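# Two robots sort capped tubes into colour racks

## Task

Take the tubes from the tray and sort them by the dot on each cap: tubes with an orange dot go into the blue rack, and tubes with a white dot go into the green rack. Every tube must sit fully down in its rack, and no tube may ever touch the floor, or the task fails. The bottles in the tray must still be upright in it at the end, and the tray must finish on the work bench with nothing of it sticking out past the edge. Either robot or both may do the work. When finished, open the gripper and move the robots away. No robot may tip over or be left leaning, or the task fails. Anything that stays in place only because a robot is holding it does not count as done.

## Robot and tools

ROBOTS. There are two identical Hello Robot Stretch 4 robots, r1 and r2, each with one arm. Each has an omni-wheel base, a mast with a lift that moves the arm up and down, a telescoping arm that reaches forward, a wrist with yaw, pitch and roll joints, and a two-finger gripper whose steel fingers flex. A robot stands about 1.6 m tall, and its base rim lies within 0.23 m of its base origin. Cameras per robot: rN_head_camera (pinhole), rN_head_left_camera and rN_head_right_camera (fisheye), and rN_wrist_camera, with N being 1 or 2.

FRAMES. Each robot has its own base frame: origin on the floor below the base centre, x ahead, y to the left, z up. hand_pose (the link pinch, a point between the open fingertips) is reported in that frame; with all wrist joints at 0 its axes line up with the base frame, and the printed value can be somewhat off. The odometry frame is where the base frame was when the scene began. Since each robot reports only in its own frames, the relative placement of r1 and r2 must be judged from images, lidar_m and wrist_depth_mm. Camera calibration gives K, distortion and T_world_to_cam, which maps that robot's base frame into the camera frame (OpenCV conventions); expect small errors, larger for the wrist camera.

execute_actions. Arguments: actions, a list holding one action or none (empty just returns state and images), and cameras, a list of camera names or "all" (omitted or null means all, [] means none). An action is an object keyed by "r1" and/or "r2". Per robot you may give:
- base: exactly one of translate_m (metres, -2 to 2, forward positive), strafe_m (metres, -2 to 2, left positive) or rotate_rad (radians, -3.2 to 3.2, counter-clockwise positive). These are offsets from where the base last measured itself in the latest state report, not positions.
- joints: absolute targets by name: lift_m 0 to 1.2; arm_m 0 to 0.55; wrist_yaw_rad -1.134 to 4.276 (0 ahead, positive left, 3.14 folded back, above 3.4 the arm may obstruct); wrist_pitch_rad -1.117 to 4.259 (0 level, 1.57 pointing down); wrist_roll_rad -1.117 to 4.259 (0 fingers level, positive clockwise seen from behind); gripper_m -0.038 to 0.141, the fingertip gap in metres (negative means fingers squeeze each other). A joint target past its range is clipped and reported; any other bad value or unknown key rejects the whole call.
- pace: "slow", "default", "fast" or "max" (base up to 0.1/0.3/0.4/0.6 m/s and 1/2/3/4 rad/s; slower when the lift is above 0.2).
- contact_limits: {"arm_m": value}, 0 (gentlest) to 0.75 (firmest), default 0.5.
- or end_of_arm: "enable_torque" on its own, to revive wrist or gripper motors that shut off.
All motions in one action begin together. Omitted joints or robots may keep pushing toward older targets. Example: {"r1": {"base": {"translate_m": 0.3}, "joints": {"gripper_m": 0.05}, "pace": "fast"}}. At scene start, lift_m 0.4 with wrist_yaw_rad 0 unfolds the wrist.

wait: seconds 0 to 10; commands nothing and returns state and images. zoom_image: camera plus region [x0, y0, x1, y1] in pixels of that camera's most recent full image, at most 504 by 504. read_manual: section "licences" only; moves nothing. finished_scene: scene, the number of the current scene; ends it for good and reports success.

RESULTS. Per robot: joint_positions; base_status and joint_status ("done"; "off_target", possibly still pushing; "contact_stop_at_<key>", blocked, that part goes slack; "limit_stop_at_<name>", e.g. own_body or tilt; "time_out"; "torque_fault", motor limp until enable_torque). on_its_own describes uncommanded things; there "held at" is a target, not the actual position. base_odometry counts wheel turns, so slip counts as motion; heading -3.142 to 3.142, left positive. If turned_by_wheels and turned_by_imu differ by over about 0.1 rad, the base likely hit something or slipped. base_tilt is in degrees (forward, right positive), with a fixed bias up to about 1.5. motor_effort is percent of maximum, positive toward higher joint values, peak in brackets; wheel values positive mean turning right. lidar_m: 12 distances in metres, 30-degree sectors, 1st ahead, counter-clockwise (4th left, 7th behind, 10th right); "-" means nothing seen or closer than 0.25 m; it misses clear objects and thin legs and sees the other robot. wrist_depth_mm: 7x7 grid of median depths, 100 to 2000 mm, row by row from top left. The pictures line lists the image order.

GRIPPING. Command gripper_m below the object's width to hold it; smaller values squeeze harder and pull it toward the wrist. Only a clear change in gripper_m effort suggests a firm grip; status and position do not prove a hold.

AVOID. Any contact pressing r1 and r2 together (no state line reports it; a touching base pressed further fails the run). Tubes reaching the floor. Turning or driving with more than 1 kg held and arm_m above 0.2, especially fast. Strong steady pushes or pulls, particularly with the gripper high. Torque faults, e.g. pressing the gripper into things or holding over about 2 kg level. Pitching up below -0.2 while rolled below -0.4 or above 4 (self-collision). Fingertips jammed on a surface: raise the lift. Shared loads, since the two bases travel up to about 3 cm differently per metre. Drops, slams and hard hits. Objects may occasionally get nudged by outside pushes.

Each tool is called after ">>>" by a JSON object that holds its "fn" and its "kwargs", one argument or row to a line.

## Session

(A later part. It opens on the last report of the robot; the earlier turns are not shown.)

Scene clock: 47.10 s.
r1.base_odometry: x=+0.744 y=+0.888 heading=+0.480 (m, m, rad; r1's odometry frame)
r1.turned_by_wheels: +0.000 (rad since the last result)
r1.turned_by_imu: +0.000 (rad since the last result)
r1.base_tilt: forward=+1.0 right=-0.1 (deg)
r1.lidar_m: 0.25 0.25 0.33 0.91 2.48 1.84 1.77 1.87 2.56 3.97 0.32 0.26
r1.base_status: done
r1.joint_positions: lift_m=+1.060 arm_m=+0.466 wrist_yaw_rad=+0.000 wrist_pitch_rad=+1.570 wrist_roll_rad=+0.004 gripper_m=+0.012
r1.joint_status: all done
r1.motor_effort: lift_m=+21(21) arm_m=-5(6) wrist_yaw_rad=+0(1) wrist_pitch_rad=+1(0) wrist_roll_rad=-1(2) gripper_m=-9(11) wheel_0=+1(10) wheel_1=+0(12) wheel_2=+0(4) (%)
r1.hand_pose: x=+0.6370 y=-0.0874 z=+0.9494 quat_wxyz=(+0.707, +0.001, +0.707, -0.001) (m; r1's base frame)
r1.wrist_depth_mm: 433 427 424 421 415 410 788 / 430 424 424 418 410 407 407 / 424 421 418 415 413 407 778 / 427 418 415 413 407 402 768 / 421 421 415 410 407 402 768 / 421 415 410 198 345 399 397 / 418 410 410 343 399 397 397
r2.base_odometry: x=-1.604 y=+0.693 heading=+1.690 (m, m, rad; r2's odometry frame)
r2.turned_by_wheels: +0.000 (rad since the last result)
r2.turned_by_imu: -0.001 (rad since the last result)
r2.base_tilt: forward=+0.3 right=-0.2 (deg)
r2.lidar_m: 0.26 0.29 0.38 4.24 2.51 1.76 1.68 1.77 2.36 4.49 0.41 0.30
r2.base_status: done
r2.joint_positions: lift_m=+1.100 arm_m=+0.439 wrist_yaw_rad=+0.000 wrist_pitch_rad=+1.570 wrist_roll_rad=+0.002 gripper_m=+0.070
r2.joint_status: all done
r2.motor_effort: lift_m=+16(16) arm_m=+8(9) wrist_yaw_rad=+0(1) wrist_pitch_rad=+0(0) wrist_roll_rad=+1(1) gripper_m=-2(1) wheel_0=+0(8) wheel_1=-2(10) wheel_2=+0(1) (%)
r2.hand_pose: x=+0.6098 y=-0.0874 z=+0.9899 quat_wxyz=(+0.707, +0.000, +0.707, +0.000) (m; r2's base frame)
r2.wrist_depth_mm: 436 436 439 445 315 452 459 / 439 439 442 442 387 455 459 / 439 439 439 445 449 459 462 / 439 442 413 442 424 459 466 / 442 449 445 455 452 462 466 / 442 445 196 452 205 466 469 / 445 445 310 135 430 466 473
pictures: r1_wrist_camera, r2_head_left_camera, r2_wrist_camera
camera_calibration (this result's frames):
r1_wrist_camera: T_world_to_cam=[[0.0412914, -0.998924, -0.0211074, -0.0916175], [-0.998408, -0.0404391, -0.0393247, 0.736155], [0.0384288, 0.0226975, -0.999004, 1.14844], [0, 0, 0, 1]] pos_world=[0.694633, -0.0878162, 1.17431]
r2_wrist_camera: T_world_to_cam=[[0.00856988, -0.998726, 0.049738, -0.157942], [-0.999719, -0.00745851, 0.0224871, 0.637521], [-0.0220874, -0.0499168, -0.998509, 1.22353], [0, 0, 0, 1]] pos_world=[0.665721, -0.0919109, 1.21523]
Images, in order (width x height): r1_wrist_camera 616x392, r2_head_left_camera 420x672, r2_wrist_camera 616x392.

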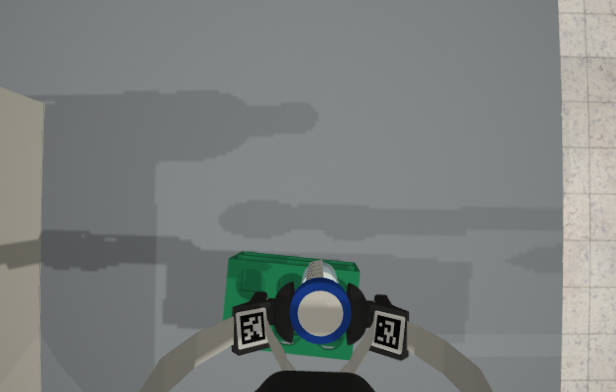

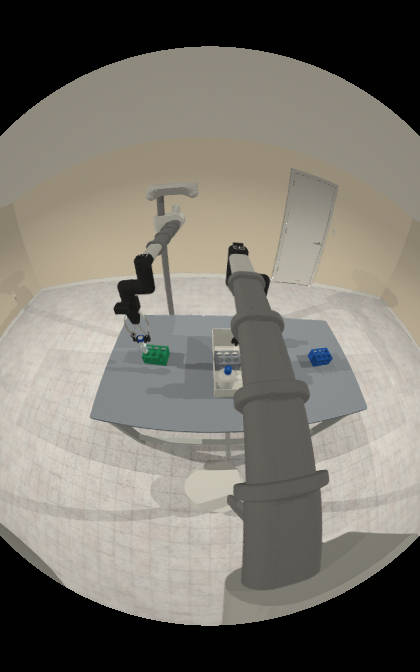

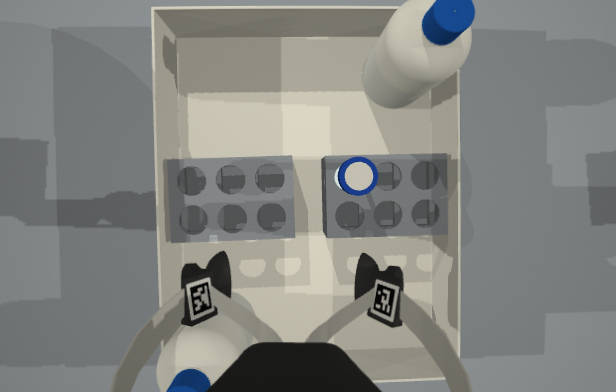

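>>> {"fn": "execute_actions", "kwargs": {
  "actions": [
    {"r1": {"base": {"strafe_m": -0.011}, "joints": {"arm_m": 0.445}, "pace": "default"}, "r2": {"base": {"strafe_m": -0.058}, "joints": {"arm_m": 0.499, "lift_m": 1.03}, "pace": "fast"}}
  ],
  "cameras": ["r1_wrist_camera", "r2_wrist_camera"]
}}

Scene clock: 51.57 s.
r1.base_odometry: x=+0.749 y=+0.879 heading=+0.480 (m, m, rad; r1's odometry frame)
r1.turned_by_wheels: +0.000 (rad since the last result)
r1.turned_by_imu: -0.001 (rad since the last result)
r1.base_tilt: forward=+1.0 right=-0.1 (deg)
r1.lidar_m: 0.25 0.25 0.29 0.91 2.49 1.82 1.77 1.85 2.56 3.96 0.30 0.25
r1.base_status: done
r1.joint_positions: lift_m=+1.060 arm_m=+0.446 wrist_yaw_rad=+0.000 wrist_pitch_rad=+1.570 wrist_roll_rad=+0.004 gripper_m=+0.012
r1.joint_status: all done
r1.motor_effort: lift_m=+21(21) arm_m=-5(6) wrist_yaw_rad=+0(2) wrist_pitch_rad=-1(1) wrist_roll_rad=-1(2) gripper_m=-11(12) wheel_0=+1(10) wheel_1=-2(7) wheel_2=+0(4) (%)
r1.hand_pose: x=+0.6170 y=-0.0874 z=+0.9494 quat_wxyz=(+0.707, +0.001, +0.707, -0.001) (m; r1's base frame)
r1.wrist_depth_mm: 430 427 424 418 415 410 1160 / 430 424 421 415 413 407 1160 / 430 427 418 413 410 407 1138 / 424 421 413 413 404 404 1160 / 424 418 413 384 404 404 1138 / 421 418 351 198 399 399 1118 / 418 415 407 407 399 397 1138
r2.base_odometry: x=-1.547 y=+0.700 heading=+1.690 (m, m, rad; r2's odometry frame)
r2.turned_by_wheels: +0.000 (rad since the last result)
r2.turned_by_imu: +0.000 (rad since the last result)
r2.base_tilt: forward=+0.3 right=-0.2 (deg)
r2.lidar_m: 0.27 0.29 0.41 4.30 2.47 1.79 1.68 1.75 2.36 4.43 0.41 0.30
r2.base_status: done
r2.joint_positions: lift_m=+1.030 arm_m=+0.498 wrist_yaw_rad=+0.000 wrist_pitch_rad=+1.570 wrist_roll_rad=+0.002 gripper_m=+0.070
r2.joint_status: all done
r2.motor_effort: lift_m=+17(13) arm_m=+8(8) wrist_yaw_rad=-1(1) wrist_pitch_rad=+0(1) wrist_roll_rad=+1(1) gripper_m=-3(4) wheel_0=-1(7) wheel_1=+0(8) wheel_2=+0(1) (%)
r2.hand_pose: x=+0.6688 y=-0.0874 z=+0.9199 quat_wxyz=(+0.707, +0.000, +0.707, +0.000) (m; r2's base frame)
r2.wrist_depth_mm: 366 368 373 375 379 384 387 / 355 368 370 375 236 384 389 / 357 370 377 377 312 387 392 / 357 373 375 379 379 389 392 / 347 319 370 322 325 389 394 / 355 319 196 353 204 392 394 / 377 359 382 135 384 394 399
pictures: r1_wrist_camera, r2_wrist_camera
camera_calibration (this result's frames):
r1_wrist_camera: T_world_to_cam=[[0.0412907, -0.998924, -0.0211081, -0.0907905], [-0.998409, -0.0404388, -0.0393082, 0.716169], [0.0384123, 0.0226975, -0.999004, 1.14922], [0, 0, 0, 1]] pos_world=[0.674634, -0.0878163, 1.17431]
r2_wrist_camera: T_world_to_cam=[[0.00860733, -0.998725, 0.0497373, -0.15499], [-0.999717, -0.00749181, 0.0225714, 0.69802], [-0.0221701, -0.0499175, -0.998507, 1.15498], [0, 0, 0, 1]] pos_world=[0.724763, -0.091909, 1.1452]
Images, in order (width x height): r1_wrist_camera 616x392, r2_wrist_camera 616x392.

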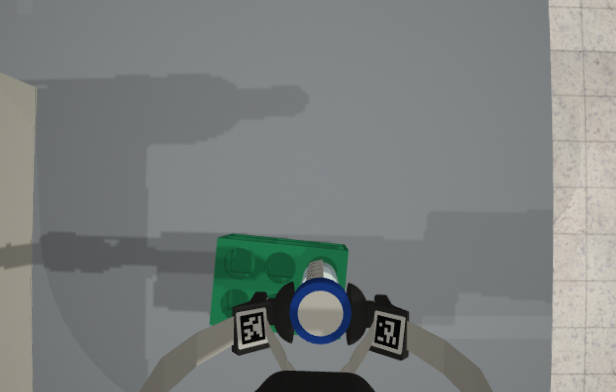

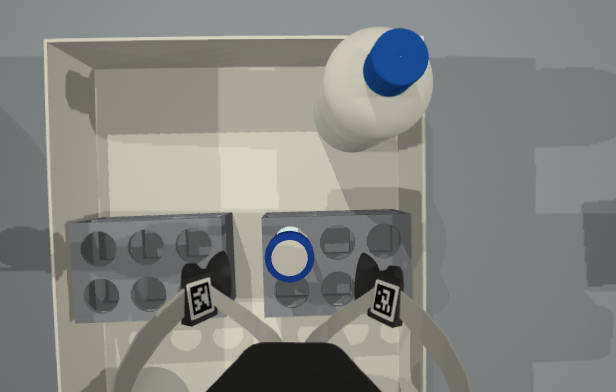

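>>> {"fn": "zoom_image", "kwargs": {
  "camera": "r1_wrist_camera",
  "region": [200, 220, 420, 360]
}}

Region (200, 220, 420, 360) of r1_wrist_camera's 616x392 image, scaled by 2.291; it fills the top 321 rows of this view, and the rest is white.

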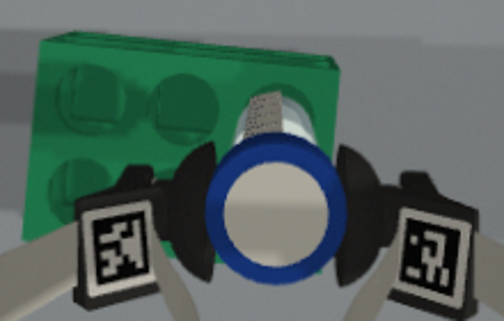

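>>> {"fn": "execute_actions", "kwargs": {
  "actions": [
    {"r1": {"joints": {"lift_m": 1.015, "arm_m": 0.444}, "pace": "default"}, "r2": {"joints": {"lift_m": 0.98}, "pace": "fast"}}
  ],
  "cameras": ["r1_wrist_camera", "r2_wrist_camera", "r2_head_left_camera"]
}}

Scene clock: 55.83 s.
r1.base_odometry: x=+0.749 y=+0.879 heading=+0.480 (m, m, rad; r1's odometry frame)
r1.turned_by_wheels: +0.000 (rad since the last result)
r1.turned_by_imu: -0.001 (rad since the last result)
r1.base_tilt: forward=+1.0 right=-0.1 (deg)
r1.lidar_m: 0.25 0.25 0.32 0.92 2.48 1.85 1.77 1.84 2.53 3.96 0.29 0.25
r1.base_status: not commanded
r1.joint_positions: lift_m=+1.015 arm_m=+0.445 wrist_yaw_rad=+0.000 wrist_pitch_rad=+1.570 wrist_roll_rad=+0.004 gripper_m=+0.012
r1.joint_status: all done
r1.motor_effort: lift_m=+14(20) arm_m=-5(4) wrist_yaw_rad=+0(1) wrist_pitch_rad=-1(2) wrist_roll_rad=-2(2) gripper_m=-11(10) wheel_0=+1(1) wheel_1=-2(1) wheel_2=+0(0) (%)
r1.hand_pose: x=+0.6160 y=-0.0874 z=+0.9050 quat_wxyz=(+0.707, +0.001, +0.707, -0.001) (m; r1's base frame)
r1.wrist_depth_mm: 387 379 377 373 370 366 364 / 384 379 373 370 368 362 359 / 382 375 373 370 364 362 359 / 379 375 370 368 364 362 355 / 377 373 364 362 362 357 353 / 375 373 307 198 357 355 353 / 373 370 366 303 357 353 351
r2.base_odometry: x=-1.547 y=+0.700 heading=+1.690 (m, m, rad; r2's odometry frame)
r2.turned_by_wheels: +0.000 (rad since the last result)
r2.turned_by_imu: +0.000 (rad since the last result)
r2.base_tilt: forward=+0.3 right=-0.3 (deg)
r2.lidar_m: 0.25 0.29 0.41 4.29 2.46 1.78 1.67 1.77 2.37 4.43 0.42 0.27
r2.base_status: not commanded
r2.joint_positions: lift_m=+0.980 arm_m=+0.498 wrist_yaw_rad=+0.000 wrist_pitch_rad=+1.570 wrist_roll_rad=+0.002 gripper_m=+0.070
r2.joint_status: all done
r2.motor_effort: lift_m=+17(15) arm_m=+8(7) wrist_yaw_rad=+1(0) wrist_pitch_rad=+0(0) wrist_roll_rad=+1(1) gripper_m=-3(4) wheel_0=-2(2) wheel_1=+0(0) wheel_2=+0(0) (%)
r2.hand_pose: x=+0.6688 y=-0.0874 z=+0.8699 quat_wxyz=(+0.707, +0.000, +0.707, +0.000) (m; r2's base frame)
r2.wrist_depth_mm: 277 294 300 301 160 332 336 / 300 320 324 325 189 334 336 / 298 320 324 329 285 338 340 / 298 324 327 329 330 340 340 / 265 267 271 271 274 340 343 / 268 267 196 272 205 342 347 / 282 327 330 135 338 345 345
pictures: r1_wrist_camera, r2_head_left_camera, r2_wrist_camera
camera_calibration (this result's frames):
r1_wrist_camera: T_world_to_cam=[[0.0412876, -0.998924, -0.0211083, -0.0916858], [-0.998409, -0.0404358, -0.039302, 0.713437], [0.0384062, 0.0226974, -0.999004, 1.10487], [0, 0, 0, 1]] pos_world=[0.673654, -0.0878164, 1.12987]
r2_wrist_camera: T_world_to_cam=[[0.00858435, -0.998725, 0.0497373, -0.152486], [-0.999717, -0.00746881, 0.0225713, 0.699153], [-0.0221711, -0.049917, -0.998507, 1.10502], [0, 0, 0, 1]] pos_world=[0.724764, -0.0919103, 1.09517]
Images, in order (width x height): r1_wrist_camera 616x392, r2_head_left_camera 420x672, r2_wrist_camera 616x392.

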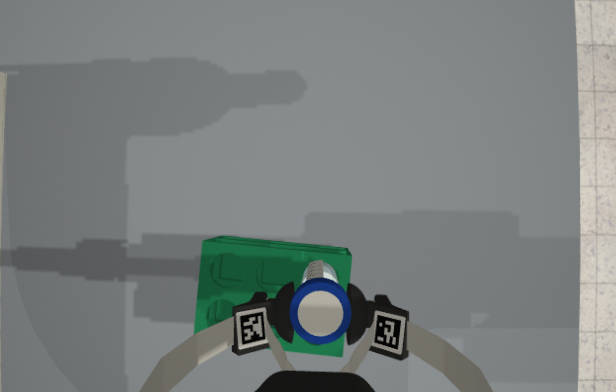

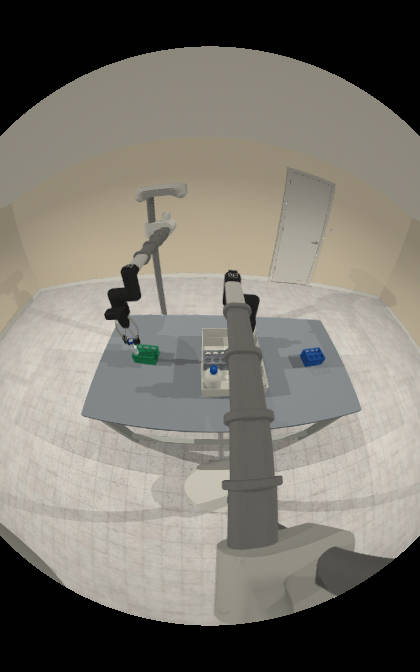

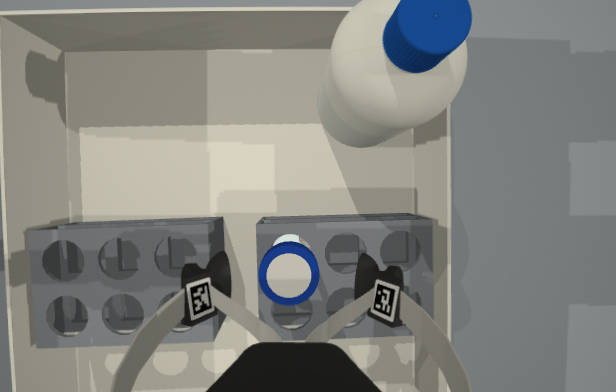

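>>> {"fn": "execute_actions", "kwargs": {
  "actions": [
    {"r1": {"joints": {"lift_m": 0.98}, "pace": "default"}, "r2": {"joints": {"gripper_m": 0.012}, "pace": "fast"}}
  ],
  "cameras": ["r1_wrist_camera", "r2_wrist_camera"]
}}

Scene clock: 57.67 s.
r1.base_odometry: x=+0.749 y=+0.879 heading=+0.480 (m, m, rad; r1's odometry frame)
r1.turned_by_wheels: +0.000 (rad since the last result)
r1.turned_by_imu: +0.000 (rad since the last result)
r1.base_tilt: forward=+1.0 right=-0.1 (deg)
r1.lidar_m: 0.25 0.25 0.30 0.92 2.47 1.84 1.77 1.85 2.56 3.96 0.29 0.25
r1.base_status: not commanded
r1.joint_positions: lift_m=+0.980 arm_m=+0.445 wrist_yaw_rad=+0.000 wrist_pitch_rad=+1.570 wrist_roll_rad=+0.004 gripper_m=+0.012
r1.joint_status: all done
r1.motor_effort: lift_m=+14(14) arm_m=-5(6) wrist_yaw_rad=-1(1) wrist_pitch_rad=+0(1) wrist_roll_rad=-2(1) gripper_m=-14(11) wheel_0=+1(1) wheel_1=-2(2) wheel_2=+0(0) (%)
r1.hand_pose: x=+0.6160 y=-0.0874 z=+0.8700 quat_wxyz=(+0.707, +0.001, +0.707, -0.001) (m; r1's base frame)
r1.wrist_depth_mm: 349 343 342 336 334 330 329 / 347 343 340 336 330 329 325 / 345 342 338 334 329 327 324 / 343 338 336 332 330 325 322 / 342 338 329 324 327 325 320 / 340 336 273 199 322 322 319 / 338 334 272 267 320 320 315
r2.base_odometry: x=-1.547 y=+0.700 heading=+1.690 (m, m, rad; r2's odometry frame)
r2.turned_by_wheels: +0.000 (rad since the last result)
r2.turned_by_imu: +0.000 (rad since the last result)
r2.base_tilt: forward=+0.2 right=-0.2 (deg)
r2.lidar_m: 0.27 0.27 0.40 4.29 2.46 1.78 1.70 1.76 2.35 4.40 0.41 0.29
r2.base_status: not commanded
r2.joint_positions: lift_m=+0.980 arm_m=+0.498 wrist_yaw_rad=+0.000 wrist_pitch_rad=+1.570 wrist_roll_rad=+0.002 gripper_m=+0.012
r2.joint_status: all done
r2.motor_effort: lift_m=+17(17) arm_m=+8(8) wrist_yaw_rad=+1(1) wrist_pitch_rad=+0(0) wrist_roll_rad=+1(1) gripper_m=-13(12) wheel_0=-2(2) wheel_1=+0(0) wheel_2=+0(0) (%)
r2.hand_pose: x=+0.6688 y=-0.0874 z=+0.8699 quat_wxyz=(+0.707, +0.000, +0.707, +0.000) (m; r2's base frame)
r2.wrist_depth_mm: 277 294 300 301 161 334 336 / 298 322 324 327 189 336 338 / 298 324 325 327 285 336 338 / 296 324 327 329 332 338 342 / 265 268 303 270 276 338 343 / 267 270 190 208 192 342 343 / 283 329 330 131 336 343 347
pictures: r1_wrist_camera, r2_wrist_camera
camera_calibration (this result's frames):
r1_wrist_camera: T_world_to_cam=[[0.041287, -0.998924, -0.0211089, -0.0924235], [-0.998409, -0.0404355, -0.0392872, 0.712042], [0.0383914, 0.0226974, -0.999005, 1.06991], [0, 0, 0, 1]] pos_world=[0.67365, -0.0878164, 1.09487]
r2_wrist_camera: T_world_to_cam=[[0.0085843, -0.998725, 0.0497373, -0.152486], [-0.999717, -0.00746876, 0.0225713, 0.699153], [-0.0221711, -0.049917, -0.998507, 1.10502], [0, 0, 0, 1]] pos_world=[0.724764, -0.0919103, 1.09517]
Images, in order (width x height): r1_wrist_camera 616x392, r2_wrist_camera 616x392.

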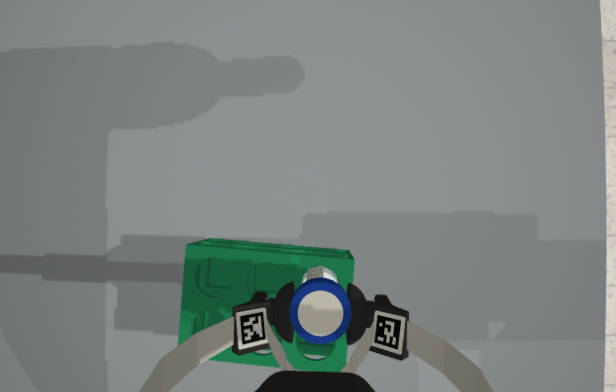

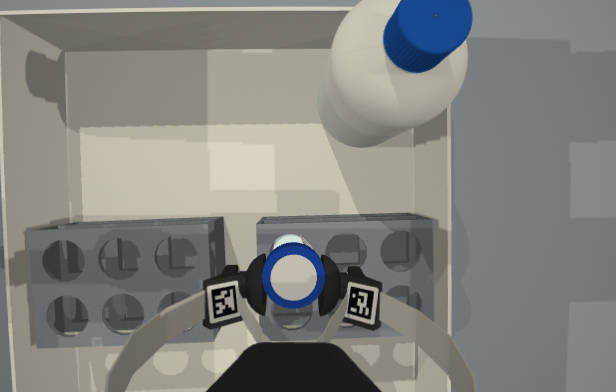

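>>> {"fn": "execute_actions", "kwargs": {
  "actions": [
    {"r1": {"joints": {"gripper_m": 0.06}, "pace": "fast"}, "r2": {"joints": {"lift_m": 1.06}, "pace": "default"}}
  ],
  "cameras": ["r1_wrist_camera", "r2_wrist_camera"]
}}

Scene clock: 59.40 s.
r1.base_odometry: x=+0.749 y=+0.879 heading=+0.480 (m, m, rad; r1's odometry frame)
r1.turned_by_wheels: +0.000 (rad since the last result)
r1.turned_by_imu: +0.000 (rad since the last result)
r1.base_tilt: forward=+0.9 right=-0.1 (deg)
r1.lidar_m: 0.25 0.25 0.31 0.91 2.47 1.86 1.76 1.86 2.54 3.95 0.32 0.25
r1.base_status: not commanded
r1.joint_positions: lift_m=+0.980 arm_m=+0.445 wrist_yaw_rad=+0.000 wrist_pitch_rad=+1.570 wrist_roll_rad=+0.004 gripper_m=+0.060
r1.joint_status: all done
r1.motor_effort: lift_m=+14(14) arm_m=-5(6) wrist_yaw_rad=+0(1) wrist_pitch_rad=+0(1) wrist_roll_rad=-2(1) gripper_m=+1(13) wheel_0=+1(1) wheel_1=-1(2) wheel_2=+0(0) (%)
r1.hand_pose: x=+0.6160 y=-0.0874 z=+0.8700 quat_wxyz=(+0.707, +0.001, +0.707, -0.001) (m; r1's base frame)
r1.wrist_depth_mm: 349 345 342 338 334 329 327 / 349 343 340 336 332 329 324 / 345 342 338 332 332 327 324 / 343 340 338 332 329 327 324 / 343 338 329 324 327 324 320 / 340 338 271 208 325 322 319 / 338 334 298 267 324 319 317
r2.base_odometry: x=-1.547 y=+0.700 heading=+1.690 (m, m, rad; r2's odometry frame)
r2.turned_by_wheels: +0.000 (rad since the last result)
r2.turned_by_imu: +0.000 (rad since the last result)
r2.base_tilt: forward=+0.2 right=-0.2 (deg)
r2.lidar_m: 0.25 0.29 0.39 4.30 2.45 1.76 1.69 1.75 2.36 4.42 0.43 0.29
r2.base_status: not commanded
r2.joint_positions: lift_m=+1.060 arm_m=+0.498 wrist_yaw_rad=+0.000 wrist_pitch_rad=+1.570 wrist_roll_rad=+0.002 gripper_m=+0.012
r2.joint_status: all done
r2.motor_effort: lift_m=+21(21) arm_m=+8(8) wrist_yaw_rad=+0(1) wrist_pitch_rad=+0(0) wrist_roll_rad=+2(1) gripper_m=-12(12) wheel_0=-1(1) wheel_1=+0(0) wheel_2=+0(0) (%)
r2.hand_pose: x=+0.6688 y=-0.0874 z=+0.9495 quat_wxyz=(+0.707, +0.000, +0.707, +0.000) (m; r2's base frame)
r2.wrist_depth_mm: 397 399 402 404 407 410 413 / 397 392 402 392 258 415 421 / 397 402 404 407 387 418 418 / 402 399 404 407 407 421 424 / 404 345 366 273 355 421 427 / 404 347 190 208 193 427 424 / 407 355 410 131 418 424 430
pictures: r1_wrist_camera, r2_wrist_camera
camera_calibration (this result's frames):
r1_wrist_camera: T_world_to_cam=[[0.0412872, -0.998924, -0.0211089, -0.0924236], [-0.998409, -0.0404357, -0.0392875, 0.712042], [0.0383917, 0.0226974, -0.999005, 1.06991], [0, 0, 0, 1]] pos_world=[0.67365, -0.0878164, 1.09487]
r2_wrist_camera: T_world_to_cam=[[0.00858431, -0.998725, 0.0497373, -0.156447], [-0.999717, -0.00746876, 0.0225713, 0.697357], [-0.0221711, -0.049917, -0.998507, 1.18455], [0, 0, 0, 1]] pos_world=[0.724766, -0.0919103, 1.17483]
Images, in order (width x height): r1_wrist_camera 616x392, r2_wrist_camera 616x392.

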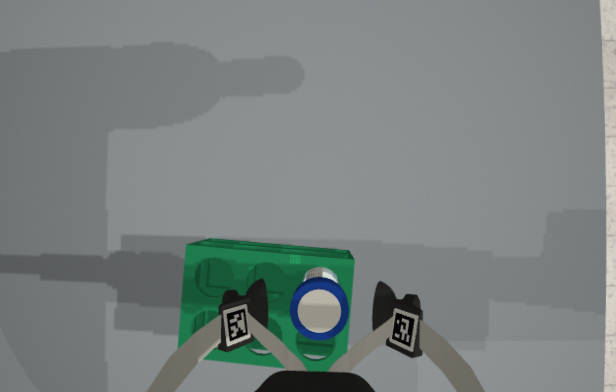

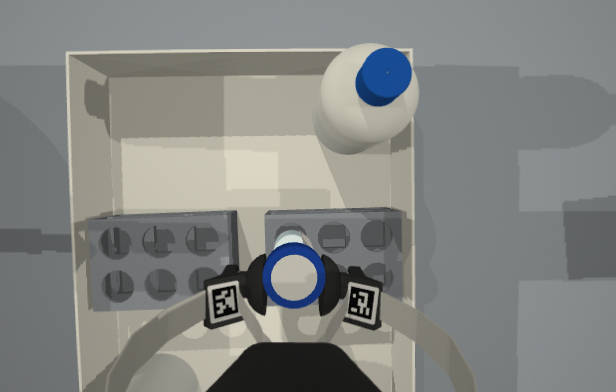

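>>> {"fn": "zoom_image", "kwargs": {
  "camera": "r2_wrist_camera",
  "region": [190, 190, 410, 330]
}}

Region (190, 190, 410, 330) of r2_wrist_camera's 616x392 image, scaled by 2.291; it fills the top 321 rows of this view, and the rest is white.

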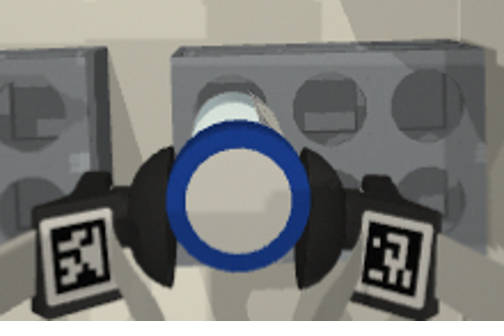

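>>> {"fn": "execute_actions", "kwargs": {
  "actions": [
    {"r1": {"joints": {"lift_m": 1.10, "arm_m": 0.0}, "base": {"translate_m": -0.3}, "pace": "fast"}, "r2": {"base": {"strafe_m": 0.453}, "joints": {"arm_m": 0.518}, "pace": "default"}}
  ],
  "cameras": ["r1_head_camera", "r2_wrist_camera"]
}}

Scene clock: 66.10 s.
r1.base_odometry: x=+0.483 y=+0.740 heading=+0.480 (m, m, rad; r1's odometry frame)
r1.turned_by_wheels: +0.000 (rad since the last result)
r1.turned_by_imu: -0.002 (rad since the last result)
r1.base_tilt: forward=+1.0 right=-0.1 (deg)
r1.lidar_m: 0.52 0.56 0.75 4.80 2.03 1.53 1.46 1.54 2.12 3.96 4.12 0.53
r1.base_status: done
r1.joint_positions: lift_m=+1.100 arm_m=+0.001 wrist_yaw_rad=+0.000 wrist_pitch_rad=+1.570 wrist_roll_rad=+0.004 gripper_m=+0.060
r1.joint_status: all done
r1.motor_effort: lift_m=+21(23) arm_m=-5(5) wrist_yaw_rad=+0(1) wrist_pitch_rad=-3(2) wrist_roll_rad=-2(1) gripper_m=-2(2) wheel_0=-1(6) wheel_1=-2(9) wheel_2=-1(10) (%)
r1.hand_pose: x=+0.1722 y=-0.0874 z=+0.9895 quat_wxyz=(+0.707, +0.002, +0.707, -0.002) (m; r1's base frame)
r1.wrist_depth_mm: 1308 1281 1255 1255 1229 1229 1205 / 1281 1281 1255 1255 1229 1229 1205 / 1255 1255 1255 1229 1229 1229 1182 / 1255 1229 1205 1229 1205 1205 1182 / 1255 1255 1229 1008 1229 1182 1182 / 1255 1229 1008 1008 1008 1182 1182 / 1255 1229 1205 723 1182 1182 1160
r2.base_odometry: x=-1.997 y=+0.646 heading=+1.690 (m, m, rad; r2's odometry frame)
r2.turned_by_wheels: +0.000 (rad since the last result)
r2.turned_by_imu: -0.001 (rad since the last result)
r2.base_tilt: forward=+0.2 right=-0.2 (deg)
r2.lidar_m: 0.25 0.27 4.04 3.84 2.49 1.78 1.69 1.78 2.40 1.23 0.40 0.28
r2.base_status: done
r2.joint_positions: lift_m=+1.060 arm_m=+0.517 wrist_yaw_rad=+0.000 wrist_pitch_rad=+1.570 wrist_roll_rad=+0.002 gripper_m=+0.012
r2.joint_status: all done
r2.motor_effort: lift_m=+21(21) arm_m=+8(9) wrist_yaw_rad=+1(1) wrist_pitch_rad=+0(0) wrist_roll_rad=+1(1) gripper_m=-13(13) wheel_0=+0(7) wheel_1=-2(2) wheel_2=-1(0) (%)
r2.hand_pose: x=+0.6878 y=-0.0874 z=+0.9496 quat_wxyz=(+0.707, +0.001, +0.707, -0.001) (m; r2's base frame)
r2.wrist_depth_mm: 394 399 399 404 407 410 418 / 397 399 404 407 413 415 421 / 397 402 404 413 413 415 375 / 399 407 407 410 418 418 377 / 402 407 353 273 418 421 377 / 407 407 190 208 193 424 364 / 410 407 413 131 421 424 399
pictures: r1_head_camera, r2_wrist_camera
camera_calibration (this result's frames):
r2_wrist_camera: T_world_to_cam=[[0.00848046, -0.998726, 0.049737, -0.156541], [-0.999717, -0.00736316, 0.0226046, 0.716264], [-0.0222096, -0.0499147, -0.998507, 1.18505], [0, 0, 0, 1]] pos_world=[0.743708, -0.0919163, 1.17488]
Images, in order (width x height): r1_head_camera 420x560, r2_wrist_camera 616x392.

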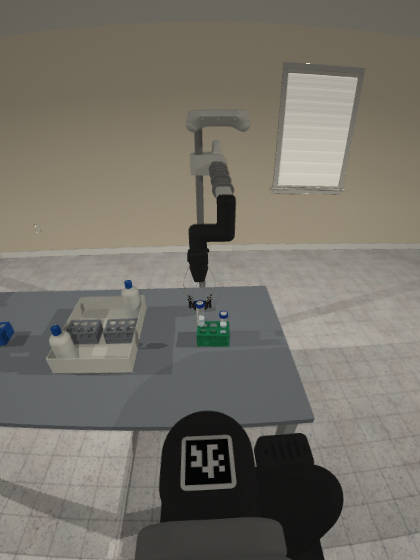

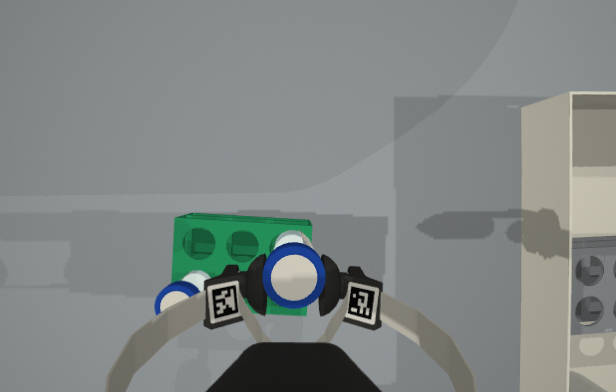

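>>> {"fn": "zoom_image", "kwargs": {
  "camera": "r2_wrist_camera",
  "region": [140, 190, 360, 330]
}}

Region (140, 190, 360, 330) of r2_wrist_camera's 616x392 image, scaled by 2.291; it fills the top 321 rows of this view, and the rest is white.

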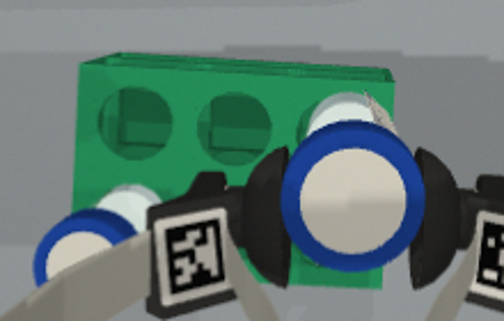

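>>> {"fn": "execute_actions", "kwargs": {
  "actions": [
    {"r2": {"base": {"strafe_m": 0.0066}, "joints": {"arm_m": 0.507}, "pace": "default"}}
  ],
  "cameras": ["r2_wrist_camera"]
}}

>>> {"fn": "zoom_image", "kwargs": {
  "camera": "r2_wrist_camera",
  "region": [140, 190, 360, 330]
}}

Scene clock: 67.70 s.
r1.base_odometry: x=+0.483 y=+0.740 heading=+0.480 (m, m, rad; r1's odometry frame)
r1.turned_by_wheels: +0.000 (rad since the last result)
r1.turned_by_imu: +0.000 (rad since the last result)
r1.base_tilt: forward=+1.0 right=-0.1 (deg)
r1.lidar_m: 0.52 0.55 0.75 4.81 2.02 1.54 1.48 1.54 2.12 3.95 4.13 0.54
r1.base_status: not commanded
r1.joint_positions: lift_m=+1.100 arm_m=+0.001 wrist_yaw_rad=+0.000 wrist_pitch_rad=+1.570 wrist_roll_rad=+0.004 gripper_m=+0.060
r1.joint_status: not commanded
r1.motor_effort: lift_m=+20(21) arm_m=-5(5) wrist_yaw_rad=+0(0) wrist_pitch_rad=-2(1) wrist_roll_rad=-2(2) gripper_m=-1(1) wheel_0=-1(1) wheel_1=-2(2) wheel_2=-1(1) (%)
r1.hand_pose: x=+0.1722 y=-0.0874 z=+0.9895 quat_wxyz=(+0.707, +0.002, +0.707, -0.002) (m; r1's base frame)
r1.wrist_depth_mm: 1281 1281 1255 1255 1255 1205 1205 / 1281 1255 1255 1255 1229 1229 1182 / 1255 1281 1229 1229 1205 1205 1182 / 1229 1255 1255 1229 1205 1205 1182 / 1281 1229 1255 1008 1182 1229 1182 / 1255 1229 1008 1008 991 1182 1182 / 1255 1229 1229 723 1182 1182 1160
r2.base_odometry: x=-2.003 y=+0.646 heading=+1.690 (m, m, rad; r2's odometry frame)
r2.turned_by_wheels: +0.000 (rad since the last result)
r2.turned_by_imu: +0.000 (rad since the last result)
r2.base_tilt: forward=+0.2 right=-0.2 (deg)
r2.lidar_m: 0.25 0.28 4.02 3.83 2.49 1.78 1.69 1.77 2.40 1.21 0.41 0.28
r2.base_status: done
r2.joint_positions: lift_m=+1.060 arm_m=+0.508 wrist_yaw_rad=+0.000 wrist_pitch_rad=+1.570 wrist_roll_rad=+0.002 gripper_m=+0.012
r2.joint_status: all done
r2.motor_effort: lift_m=+20(21) arm_m=-8(9) wrist_yaw_rad=+0(0) wrist_pitch_rad=-1(0) wrist_roll_rad=+1(1) gripper_m=-10(12) wheel_0=+1(6) wheel_1=-1(3) wheel_2=+0(0) (%)
r2.hand_pose: x=+0.6795 y=-0.0874 z=+0.9496 quat_wxyz=(+0.707, +0.001, +0.707, -0.001) (m; r2's base frame)
r2.wrist_depth_mm: 394 399 399 407 407 413 415 / 397 399 404 407 413 415 418 / 399 402 404 410 415 418 384 / 404 402 404 413 413 418 387 / 404 407 351 273 418 421 370 / 410 407 190 208 193 424 392 / 407 407 413 131 421 427 392
pictures: r2_wrist_camera
camera_calibration (this result's frames):
r2_wrist_camera: T_world_to_cam=[[0.00842607, -0.998727, 0.0497368, -0.156434], [-0.999717, -0.0073075, 0.0226289, 0.708023], [-0.0222366, -0.0499134, -0.998506, 1.18489], [0, 0, 0, 1]] pos_world=[0.735489, -0.0919194, 1.17487]
Images, in order (width x height): r2_wrist_camera 616x392.

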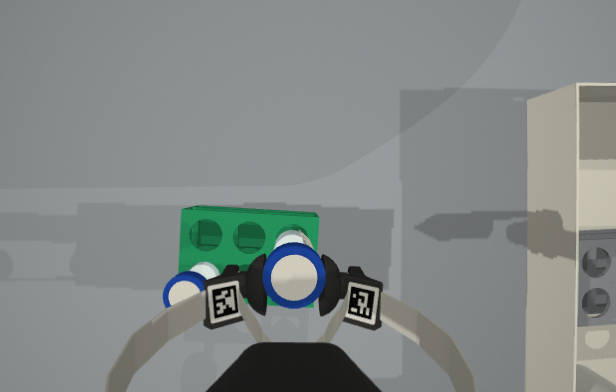

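Region (140, 190, 360, 330) of r2_wrist_camera's 616x392 image, scaled by 2.291; it fills the top 321 rows of this view, and the rest is white.

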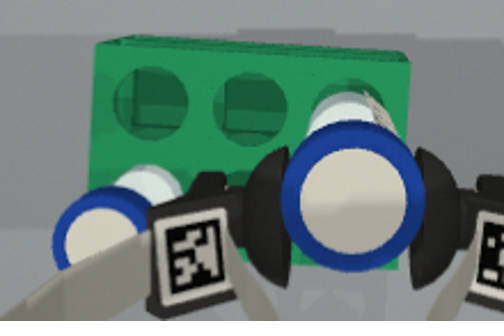

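>>> {"fn": "execute_actions", "kwargs": {
  "actions": [
    {"r2": {"joints": {"lift_m": 0.98, "arm_m": 0.506}, "pace": "default"}}
  ],
  "cameras": ["r2_wrist_camera", "r1_head_camera"]
}}

Scene clock: 69.53 s.
r1.base_odometry: x=+0.483 y=+0.740 heading=+0.480 (m, m, rad; r1's odometry frame)
r1.turned_by_wheels: +0.000 (rad since the last result)
r1.turned_by_imu: +0.000 (rad since the last result)
r1.base_tilt: forward=+1.1 right=-0.1 (deg)
r1.lidar_m: 0.51 0.55 0.75 4.81 2.03 1.53 1.47 1.52 2.11 3.96 4.11 0.54
r1.base_status: not commanded
r1.joint_positions: lift_m=+1.100 arm_m=+0.001 wrist_yaw_rad=+0.000 wrist_pitch_rad=+1.570 wrist_roll_rad=+0.004 gripper_m=+0.060
r1.joint_status: not commanded
r1.motor_effort: lift_m=+20(20) arm_m=-5(5) wrist_yaw_rad=-1(0) wrist_pitch_rad=+1(1) wrist_roll_rad=-2(1) gripper_m=-2(1) wheel_0=-1(1) wheel_1=-2(2) wheel_2=-1(1) (%)
r1.hand_pose: x=+0.1722 y=-0.0874 z=+0.9895 quat_wxyz=(+0.707, +0.002, +0.707, -0.002) (m; r1's base frame)
r1.wrist_depth_mm: 1308 1308 1255 1229 1229 1205 1205 / 1281 1281 1255 1229 1205 1229 1205 / 1281 1255 1281 1229 1205 1229 1205 / 1281 1255 1255 1229 1229 1229 1182 / 1281 1255 1229 1008 1229 1182 1205 / 1229 1255 1008 1008 991 1182 1182 / 1255 1229 1205 732 1182 1182 1182
r2.base_odometry: x=-2.003 y=+0.646 heading=+1.690 (m, m, rad; r2's odometry frame)
r2.turned_by_wheels: +0.000 (rad since the last result)
r2.turned_by_imu: +0.000 (rad since the last result)
r2.base_tilt: forward=+0.2 right=-0.2 (deg)
r2.lidar_m: 0.26 0.28 4.03 3.82 2.50 1.77 1.70 1.73 2.38 1.22 0.41 0.28
r2.base_status: not commanded
r2.joint_positions: lift_m=+0.980 arm_m=+0.507 wrist_yaw_rad=+0.000 wrist_pitch_rad=+1.570 wrist_roll_rad=+0.002 gripper_m=+0.012
r2.joint_status: all done
r2.motor_effort: lift_m=+16(18) arm_m=-8(8) wrist_yaw_rad=+0(1) wrist_pitch_rad=+1(0) wrist_roll_rad=+1(1) gripper_m=-15(11) wheel_0=+0(1) wheel_1=-1(1) wheel_2=+0(0) (%)
r2.hand_pose: x=+0.6786 y=-0.0874 z=+0.8699 quat_wxyz=(+0.707, +0.001, +0.707, -0.001) (m; r2's base frame)
r2.wrist_depth_mm: 319 320 324 327 330 336 338 / 319 324 327 327 332 336 336 / 324 324 329 330 334 336 336 / 324 325 330 330 336 338 340 / 325 327 272 272 338 343 342 / 327 327 190 208 193 340 342 / 327 330 332 131 338 342 347
pictures: r1_head_camera, r2_wrist_camera
camera_calibration (this result's frames):
r2_wrist_camera: T_world_to_cam=[[0.00841904, -0.998727, 0.0497367, -0.152458], [-0.999717, -0.0072998, 0.0226422, 0.708831], [-0.0222503, -0.0499132, -0.998506, 1.10531], [0, 0, 0, 1]] pos_world=[0.734507, -0.0919198, 1.0952]
Images, in order (width x height): r1_head_camera 420x560, r2_wrist_camera 616x392.

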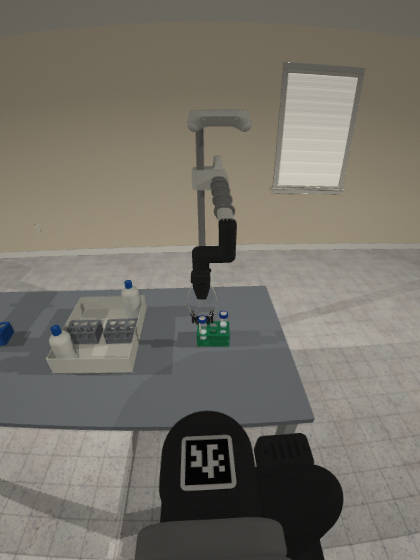

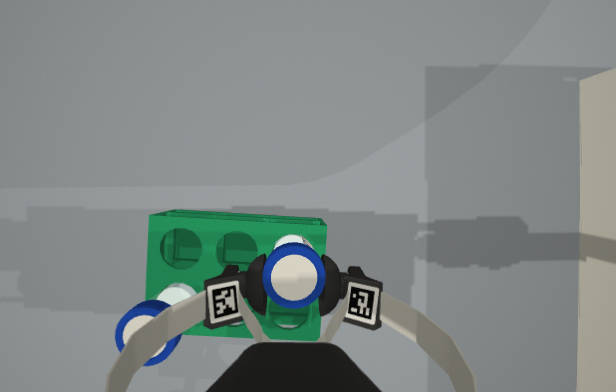

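>>> {"fn": "execute_actions", "kwargs": {
  "actions": [
    {"r2": {"joints": {"gripper_m": 0.055}, "pace": "fast"}}
  ],
  "cameras": ["r2_wrist_camera"]
}}

>>> {"fn": "execute_actions", "kwargs": {
  "actions": [
    {"r2": {"joints": {"lift_m": 1.06}, "pace": "fast"}}
  ],
  "cameras": ["r2_wrist_camera", "r1_head_camera"]
}}

Scene clock: 71.27 s.
r1.base_odometry: x=+0.483 y=+0.740 heading=+0.480 (m, m, rad; r1's odometry frame)
r1.turned_by_wheels: +0.000 (rad since the last result)
r1.turned_by_imu: +0.000 (rad since the last result)
r1.base_tilt: forward=+1.0 right=+0.0 (deg)
r1.lidar_m: 0.52 0.55 0.76 4.80 2.03 1.52 1.47 1.53 2.12 3.95 4.11 0.54
r1.base_status: not commanded
r1.joint_positions: lift_m=+1.100 arm_m=+0.001 wrist_yaw_rad=+0.000 wrist_pitch_rad=+1.570 wrist_roll_rad=+0.004 gripper_m=+0.060
r1.joint_status: not commanded
r1.motor_effort: lift_m=+21(20) arm_m=-5(6) wrist_yaw_rad=+2(2) wrist_pitch_rad=-2(2) wrist_roll_rad=-1(1) gripper_m=-3(3) wheel_0=-1(1) wheel_1=-2(2) wheel_2=-1(1) (%)
r1.hand_pose: x=+0.1722 y=-0.0874 z=+0.9895 quat_wxyz=(+0.707, +0.002, +0.707, -0.002) (m; r1's base frame)
r1.wrist_depth_mm: 1281 1281 1255 1255 1205 1229 1205 / 1281 1255 1281 1229 1229 1229 1182 / 1281 1255 1255 1229 1205 1205 1182 / 1281 1229 1255 1205 1229 1205 1182 / 1255 1255 1229 1008 1182 1182 1182 / 1255 1255 1008 991 1008 1182 1182 / 1255 1229 1205 732 1205 1182 1160
r2.base_odometry: x=-2.003 y=+0.646 heading=+1.690 (m, m, rad; r2's odometry frame)
r2.turned_by_wheels: +0.000 (rad since the last result)
r2.turned_by_imu: +0.000 (rad since the last result)
r2.base_tilt: forward=+0.3 right=-0.2 (deg)
r2.lidar_m: 0.26 0.28 4.03 3.83 2.49 1.80 1.68 1.78 2.40 1.22 0.40 0.29
r2.base_status: not commanded
r2.joint_positions: lift_m=+0.980 arm_m=+0.507 wrist_yaw_rad=+0.000 wrist_pitch_rad=+1.570 wrist_roll_rad=+0.002 gripper_m=+0.055
r2.joint_status: all done
r2.motor_effort: lift_m=+17(17) arm_m=-8(8) wrist_yaw_rad=+1(2) wrist_pitch_rad=+0(0) wrist_roll_rad=+1(1) gripper_m=-3(11) wheel_0=+0(0) wheel_1=-1(1) wheel_2=+0(0) (%)
r2.hand_pose: x=+0.6786 y=-0.0874 z=+0.8699 quat_wxyz=(+0.707, +0.001, +0.707, -0.001) (m; r2's base frame)
r2.wrist_depth_mm: 320 322 327 329 330 334 336 / 320 324 329 330 334 334 338 / 322 325 329 330 334 336 340 / 325 325 330 330 334 338 340 / 325 327 273 272 338 340 345 / 325 329 196 276 198 343 345 / 329 327 334 131 340 342 345
pictures: r2_wrist_camera
camera_calibration (this result's frames):
r2_wrist_camera: T_world_to_cam=[[0.0084189, -0.998727, 0.0497367, -0.152458], [-0.999717, -0.00729966, 0.0226424, 0.708831], [-0.0222505, -0.0499132, -0.998506, 1.10531], [0, 0, 0, 1]] pos_world=[0.734507, -0.0919199, 1.0952]
Images, in order (width x height): r2_wrist_camera 616x392.

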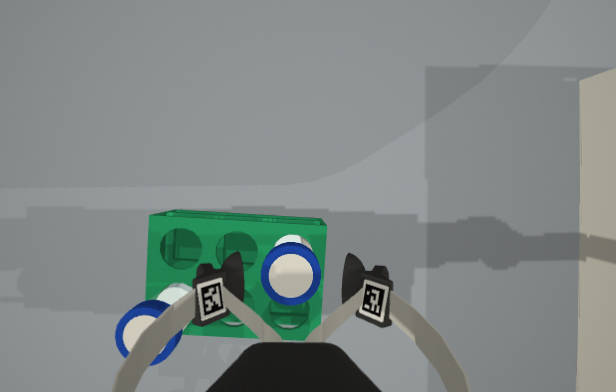

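Scene clock: 72.37 s.
r1.base_odometry: x=+0.483 y=+0.740 heading=+0.480 (m, m, rad; r1's odometry frame)
r1.turned_by_wheels: +0.000 (rad since the last result)
r1.turned_by_imu: +0.000 (rad since the last result)
r1.base_tilt: forward=+1.0 right=-0.1 (deg)
r1.lidar_m: 0.51 0.55 0.74 4.81 2.06 1.53 1.47 1.54 2.12 3.95 4.12 0.55
r1.base_status: not commanded
r1.joint_positions: lift_m=+1.100 arm_m=+0.001 wrist_yaw_rad=+0.000 wrist_pitch_rad=+1.570 wrist_roll_rad=+0.004 gripper_m=+0.060
r1.joint_status: not commanded
r1.motor_effort: lift_m=+20(20) arm_m=-6(6) wrist_yaw_rad=+1(1) wrist_pitch_rad=-2(2) wrist_roll_rad=-1(1) gripper_m=+1(4) wheel_0=-1(1) wheel_1=-2(2) wheel_2=-1(1) (%)
r1.hand_pose: x=+0.1722 y=-0.0874 z=+0.9895 quat_wxyz=(+0.707, +0.002, +0.707, -0.002) (m; r1's base frame)
r1.wrist_depth_mm: 1255 1308 1229 1255 1229 1229 1205 / 1281 1281 1281 1229 1229 1205 1205 / 1281 1281 1255 1229 1229 1182 1205 / 1281 1255 1255 1229 1205 1205 1182 / 1281 1255 1229 1025 1205 1182 1182 / 1255 1255 991 976 1008 1182 1182 / 1255 1229 1229 723 1182 1182 1160
r2.base_odometry: x=-2.003 y=+0.646 heading=+1.690 (m, m, rad; r2's odometry frame)
r2.turned_by_wheels: +0.000 (rad since the last result)
r2.turned_by_imu: +0.000 (rad since the last result)
r2.base_tilt: forward=+0.3 right=-0.2 (deg)
r2.lidar_m: 0.25 0.26 4.02 3.84 2.52 1.78 1.69 1.77 2.42 1.20 0.41 0.28
r2.base_status: not commanded
r2.joint_positions: lift_m=+1.060 arm_m=+0.507 wrist_yaw_rad=+0.000 wrist_pitch_rad=+1.570 wrist_roll_rad=+0.002 gripper_m=+0.055
r2.joint_status: all done
r2.motor_effort: lift_m=+21(24) arm_m=-8(8) wrist_yaw_rad=+1(1) wrist_pitch_rad=+0(0) wrist_roll_rad=+1(1) gripper_m=-4(3) wheel_0=+0(0) wheel_1=-1(1) wheel_2=+0(0) (%)
r2.hand_pose: x=+0.6785 y=-0.0874 z=+0.9496 quat_wxyz=(+0.707, +0.001, +0.707, -0.001) (m; r2's base frame)
r2.wrist_depth_mm: 394 399 402 404 407 413 415 / 397 402 402 404 410 418 418 / 399 402 407 410 410 415 384 / 402 404 407 410 418 421 387 / 404 404 353 351 418 424 370 / 407 407 197 413 198 427 389 / 407 407 413 131 421 424 389
pictures: r1_head_camera, r2_wrist_camera
camera_calibration (this result's frames):
r2_wrist_camera: T_world_to_cam=[[0.00841886, -0.998727, 0.0497367, -0.156421], [-0.999717, -0.00729961, 0.0226424, 0.707017], [-0.0222505, -0.0499132, -0.998506, 1.18487], [0, 0, 0, 1]] pos_world=[0.734498, -0.0919199, 1.17487]
Images, in order (width x height): r1_head_camera 420x560, r2_wrist_camera 616x392.

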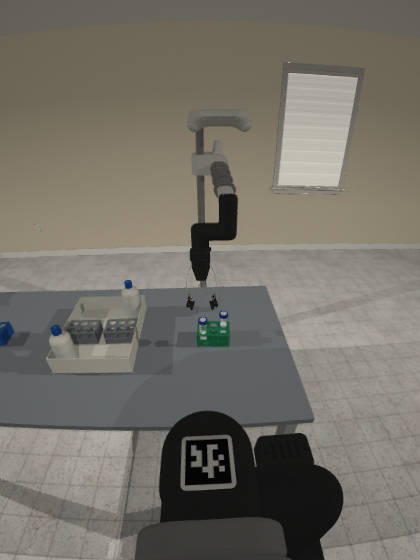

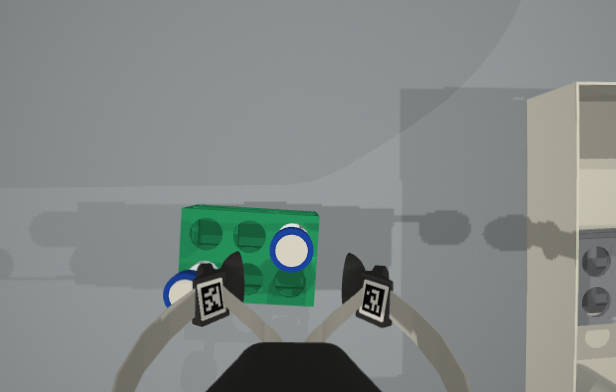

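>>> {"fn": "zoom_image", "kwargs": {
  "camera": "r1_head_camera",
  "region": [30, 270, 270, 390]
}}

>>> {"fn": "execute_actions", "kwargs": {
  "actions": [
    {"r2": {"joints": {"arm_m": 0.0}, "base": {"translate_m": -0.2}, "pace": "max"}}
  ],
  "cameras": ["r2_head_camera", "r1_head_camera"]
}}

Region (30, 270, 270, 390) of r1_head_camera's 420x560 image, scaled by 2.100, with more detail than that image has.

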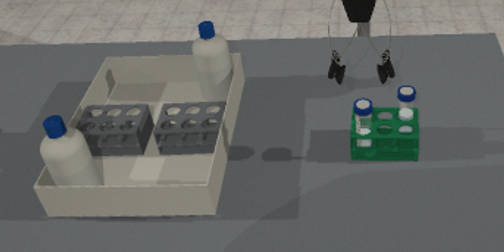

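Scene clock: 74.97 s.
r1.base_odometry: x=+0.483 y=+0.740 heading=+0.480 (m, m, rad; r1's odometry frame)
r1.turned_by_wheels: +0.000 (rad since the last result)
r1.turned_by_imu: +0.000 (rad since the last result)
r1.base_tilt: forward=+0.8 right=-0.2 (deg)
r1.lidar_m: 0.51 0.54 0.76 4.80 2.05 1.53 1.46 1.53 2.13 3.96 4.13 0.53
r1.base_status: not commanded
r1.joint_positions: lift_m=+1.100 arm_m=+0.001 wrist_yaw_rad=+0.000 wrist_pitch_rad=+1.570 wrist_roll_rad=+0.004 gripper_m=+0.060
r1.joint_status: not commanded
r1.motor_effort: lift_m=+20(20) arm_m=-5(5) wrist_yaw_rad=+2(0) wrist_pitch_rad=-2(1) wrist_roll_rad=-1(1) gripper_m=-3(1) wheel_0=-1(1) wheel_1=-2(2) wheel_2=-1(1) (%)
r1.hand_pose: x=+0.1722 y=-0.0874 z=+0.9895 quat_wxyz=(+0.707, +0.002, +0.707, -0.002) (m; r1's base frame)
r1.wrist_depth_mm: 1281 1281 1255 1255 1229 1205 1229 / 1281 1281 1255 1229 1255 1205 1205 / 1281 1255 1255 1255 1229 1205 1182 / 1255 1229 1229 1229 1229 1182 1160 / 1281 1255 1229 1008 1205 1205 1160 / 1281 1255 1008 991 991 1182 1160 / 1255 1229 1205 723 1205 1182 1160
r2.base_odometry: x=-1.979 y=+0.447 heading=+1.690 (m, m, rad; r2's odometry frame)
r2.turned_by_wheels: +0.000 (rad since the last result)
r2.turned_by_imu: +0.001 (rad since the last result)
r2.base_tilt: forward=+0.2 right=-0.2 (deg)
r2.lidar_m: 0.44 0.47 4.02 3.82 2.17 1.58 1.50 1.56 2.11 4.89 0.69 0.49
r2.base_status: done
r2.joint_positions: lift_m=+1.060 arm_m=+0.003 wrist_yaw_rad=+0.000 wrist_pitch_rad=+1.570 wrist_roll_rad=+0.002 gripper_m=+0.055
r2.joint_status: all done
joint sent to its limit — the command would take r2.arm_m past its lower limit, so that joint was sent only as far as its limit.
r2.motor_effort: lift_m=+20(20) arm_m=-8(9) wrist_yaw_rad=+1(2) wrist_pitch_rad=-1(2) wrist_roll_rad=+1(0) gripper_m=-3(4) wheel_0=+0(6) wheel_1=-1(7) wheel_2=+0(10) (%)
r2.hand_pose: x=+0.1737 y=-0.0874 z=+0.9496 quat_wxyz=(+0.707, +0.001, +0.707, -0.001) (m; r2's base frame)
r2.wrist_depth_mm: 1118 778 1138 1160 1160 1182 1182 / 1138 1138 1160 1160 1160 1160 1182 / 1138 1118 1160 1160 1182 1182 1182 / 1138 1138 1160 1182 1160 1182 1205 / 1160 1138 946 960 1182 1160 1229 / 1138 1138 196 960 198 1182 1205 / 1138 1160 1160 131 1205 1229 1205
pictures: r1_head_camera, r2_head_camera
Images, in order (width x height): r1_head_camera 420x560, r2_head_camera 420x560.

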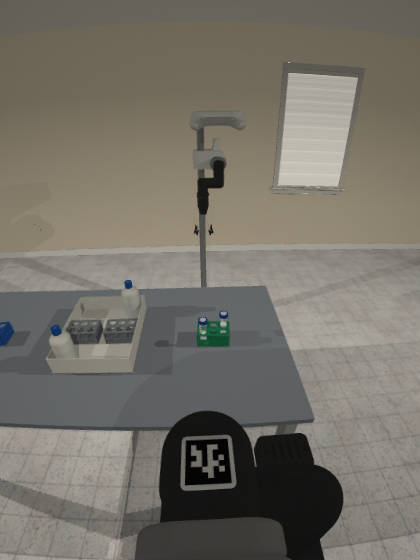

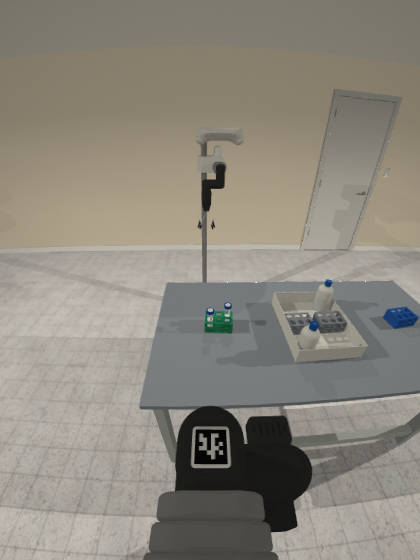

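>>> {"fn": "zoom_image", "kwargs": {
  "camera": "r1_head_camera",
  "region": [170, 295, 260, 360]
}}

Region (170, 295, 260, 360) of r1_head_camera's 420x560 image, scaled by 5.600, with more detail than that image has.

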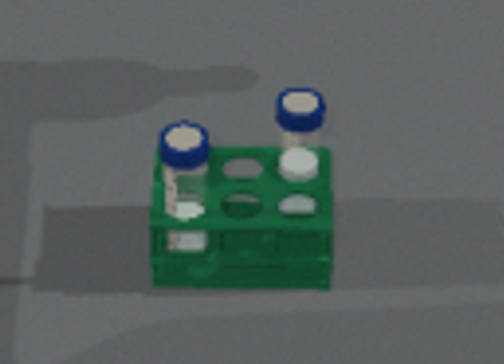

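>>> {"fn": "finished_scene", "kwargs": {
  "scene": 1
}}

The scene is finished: the task was done.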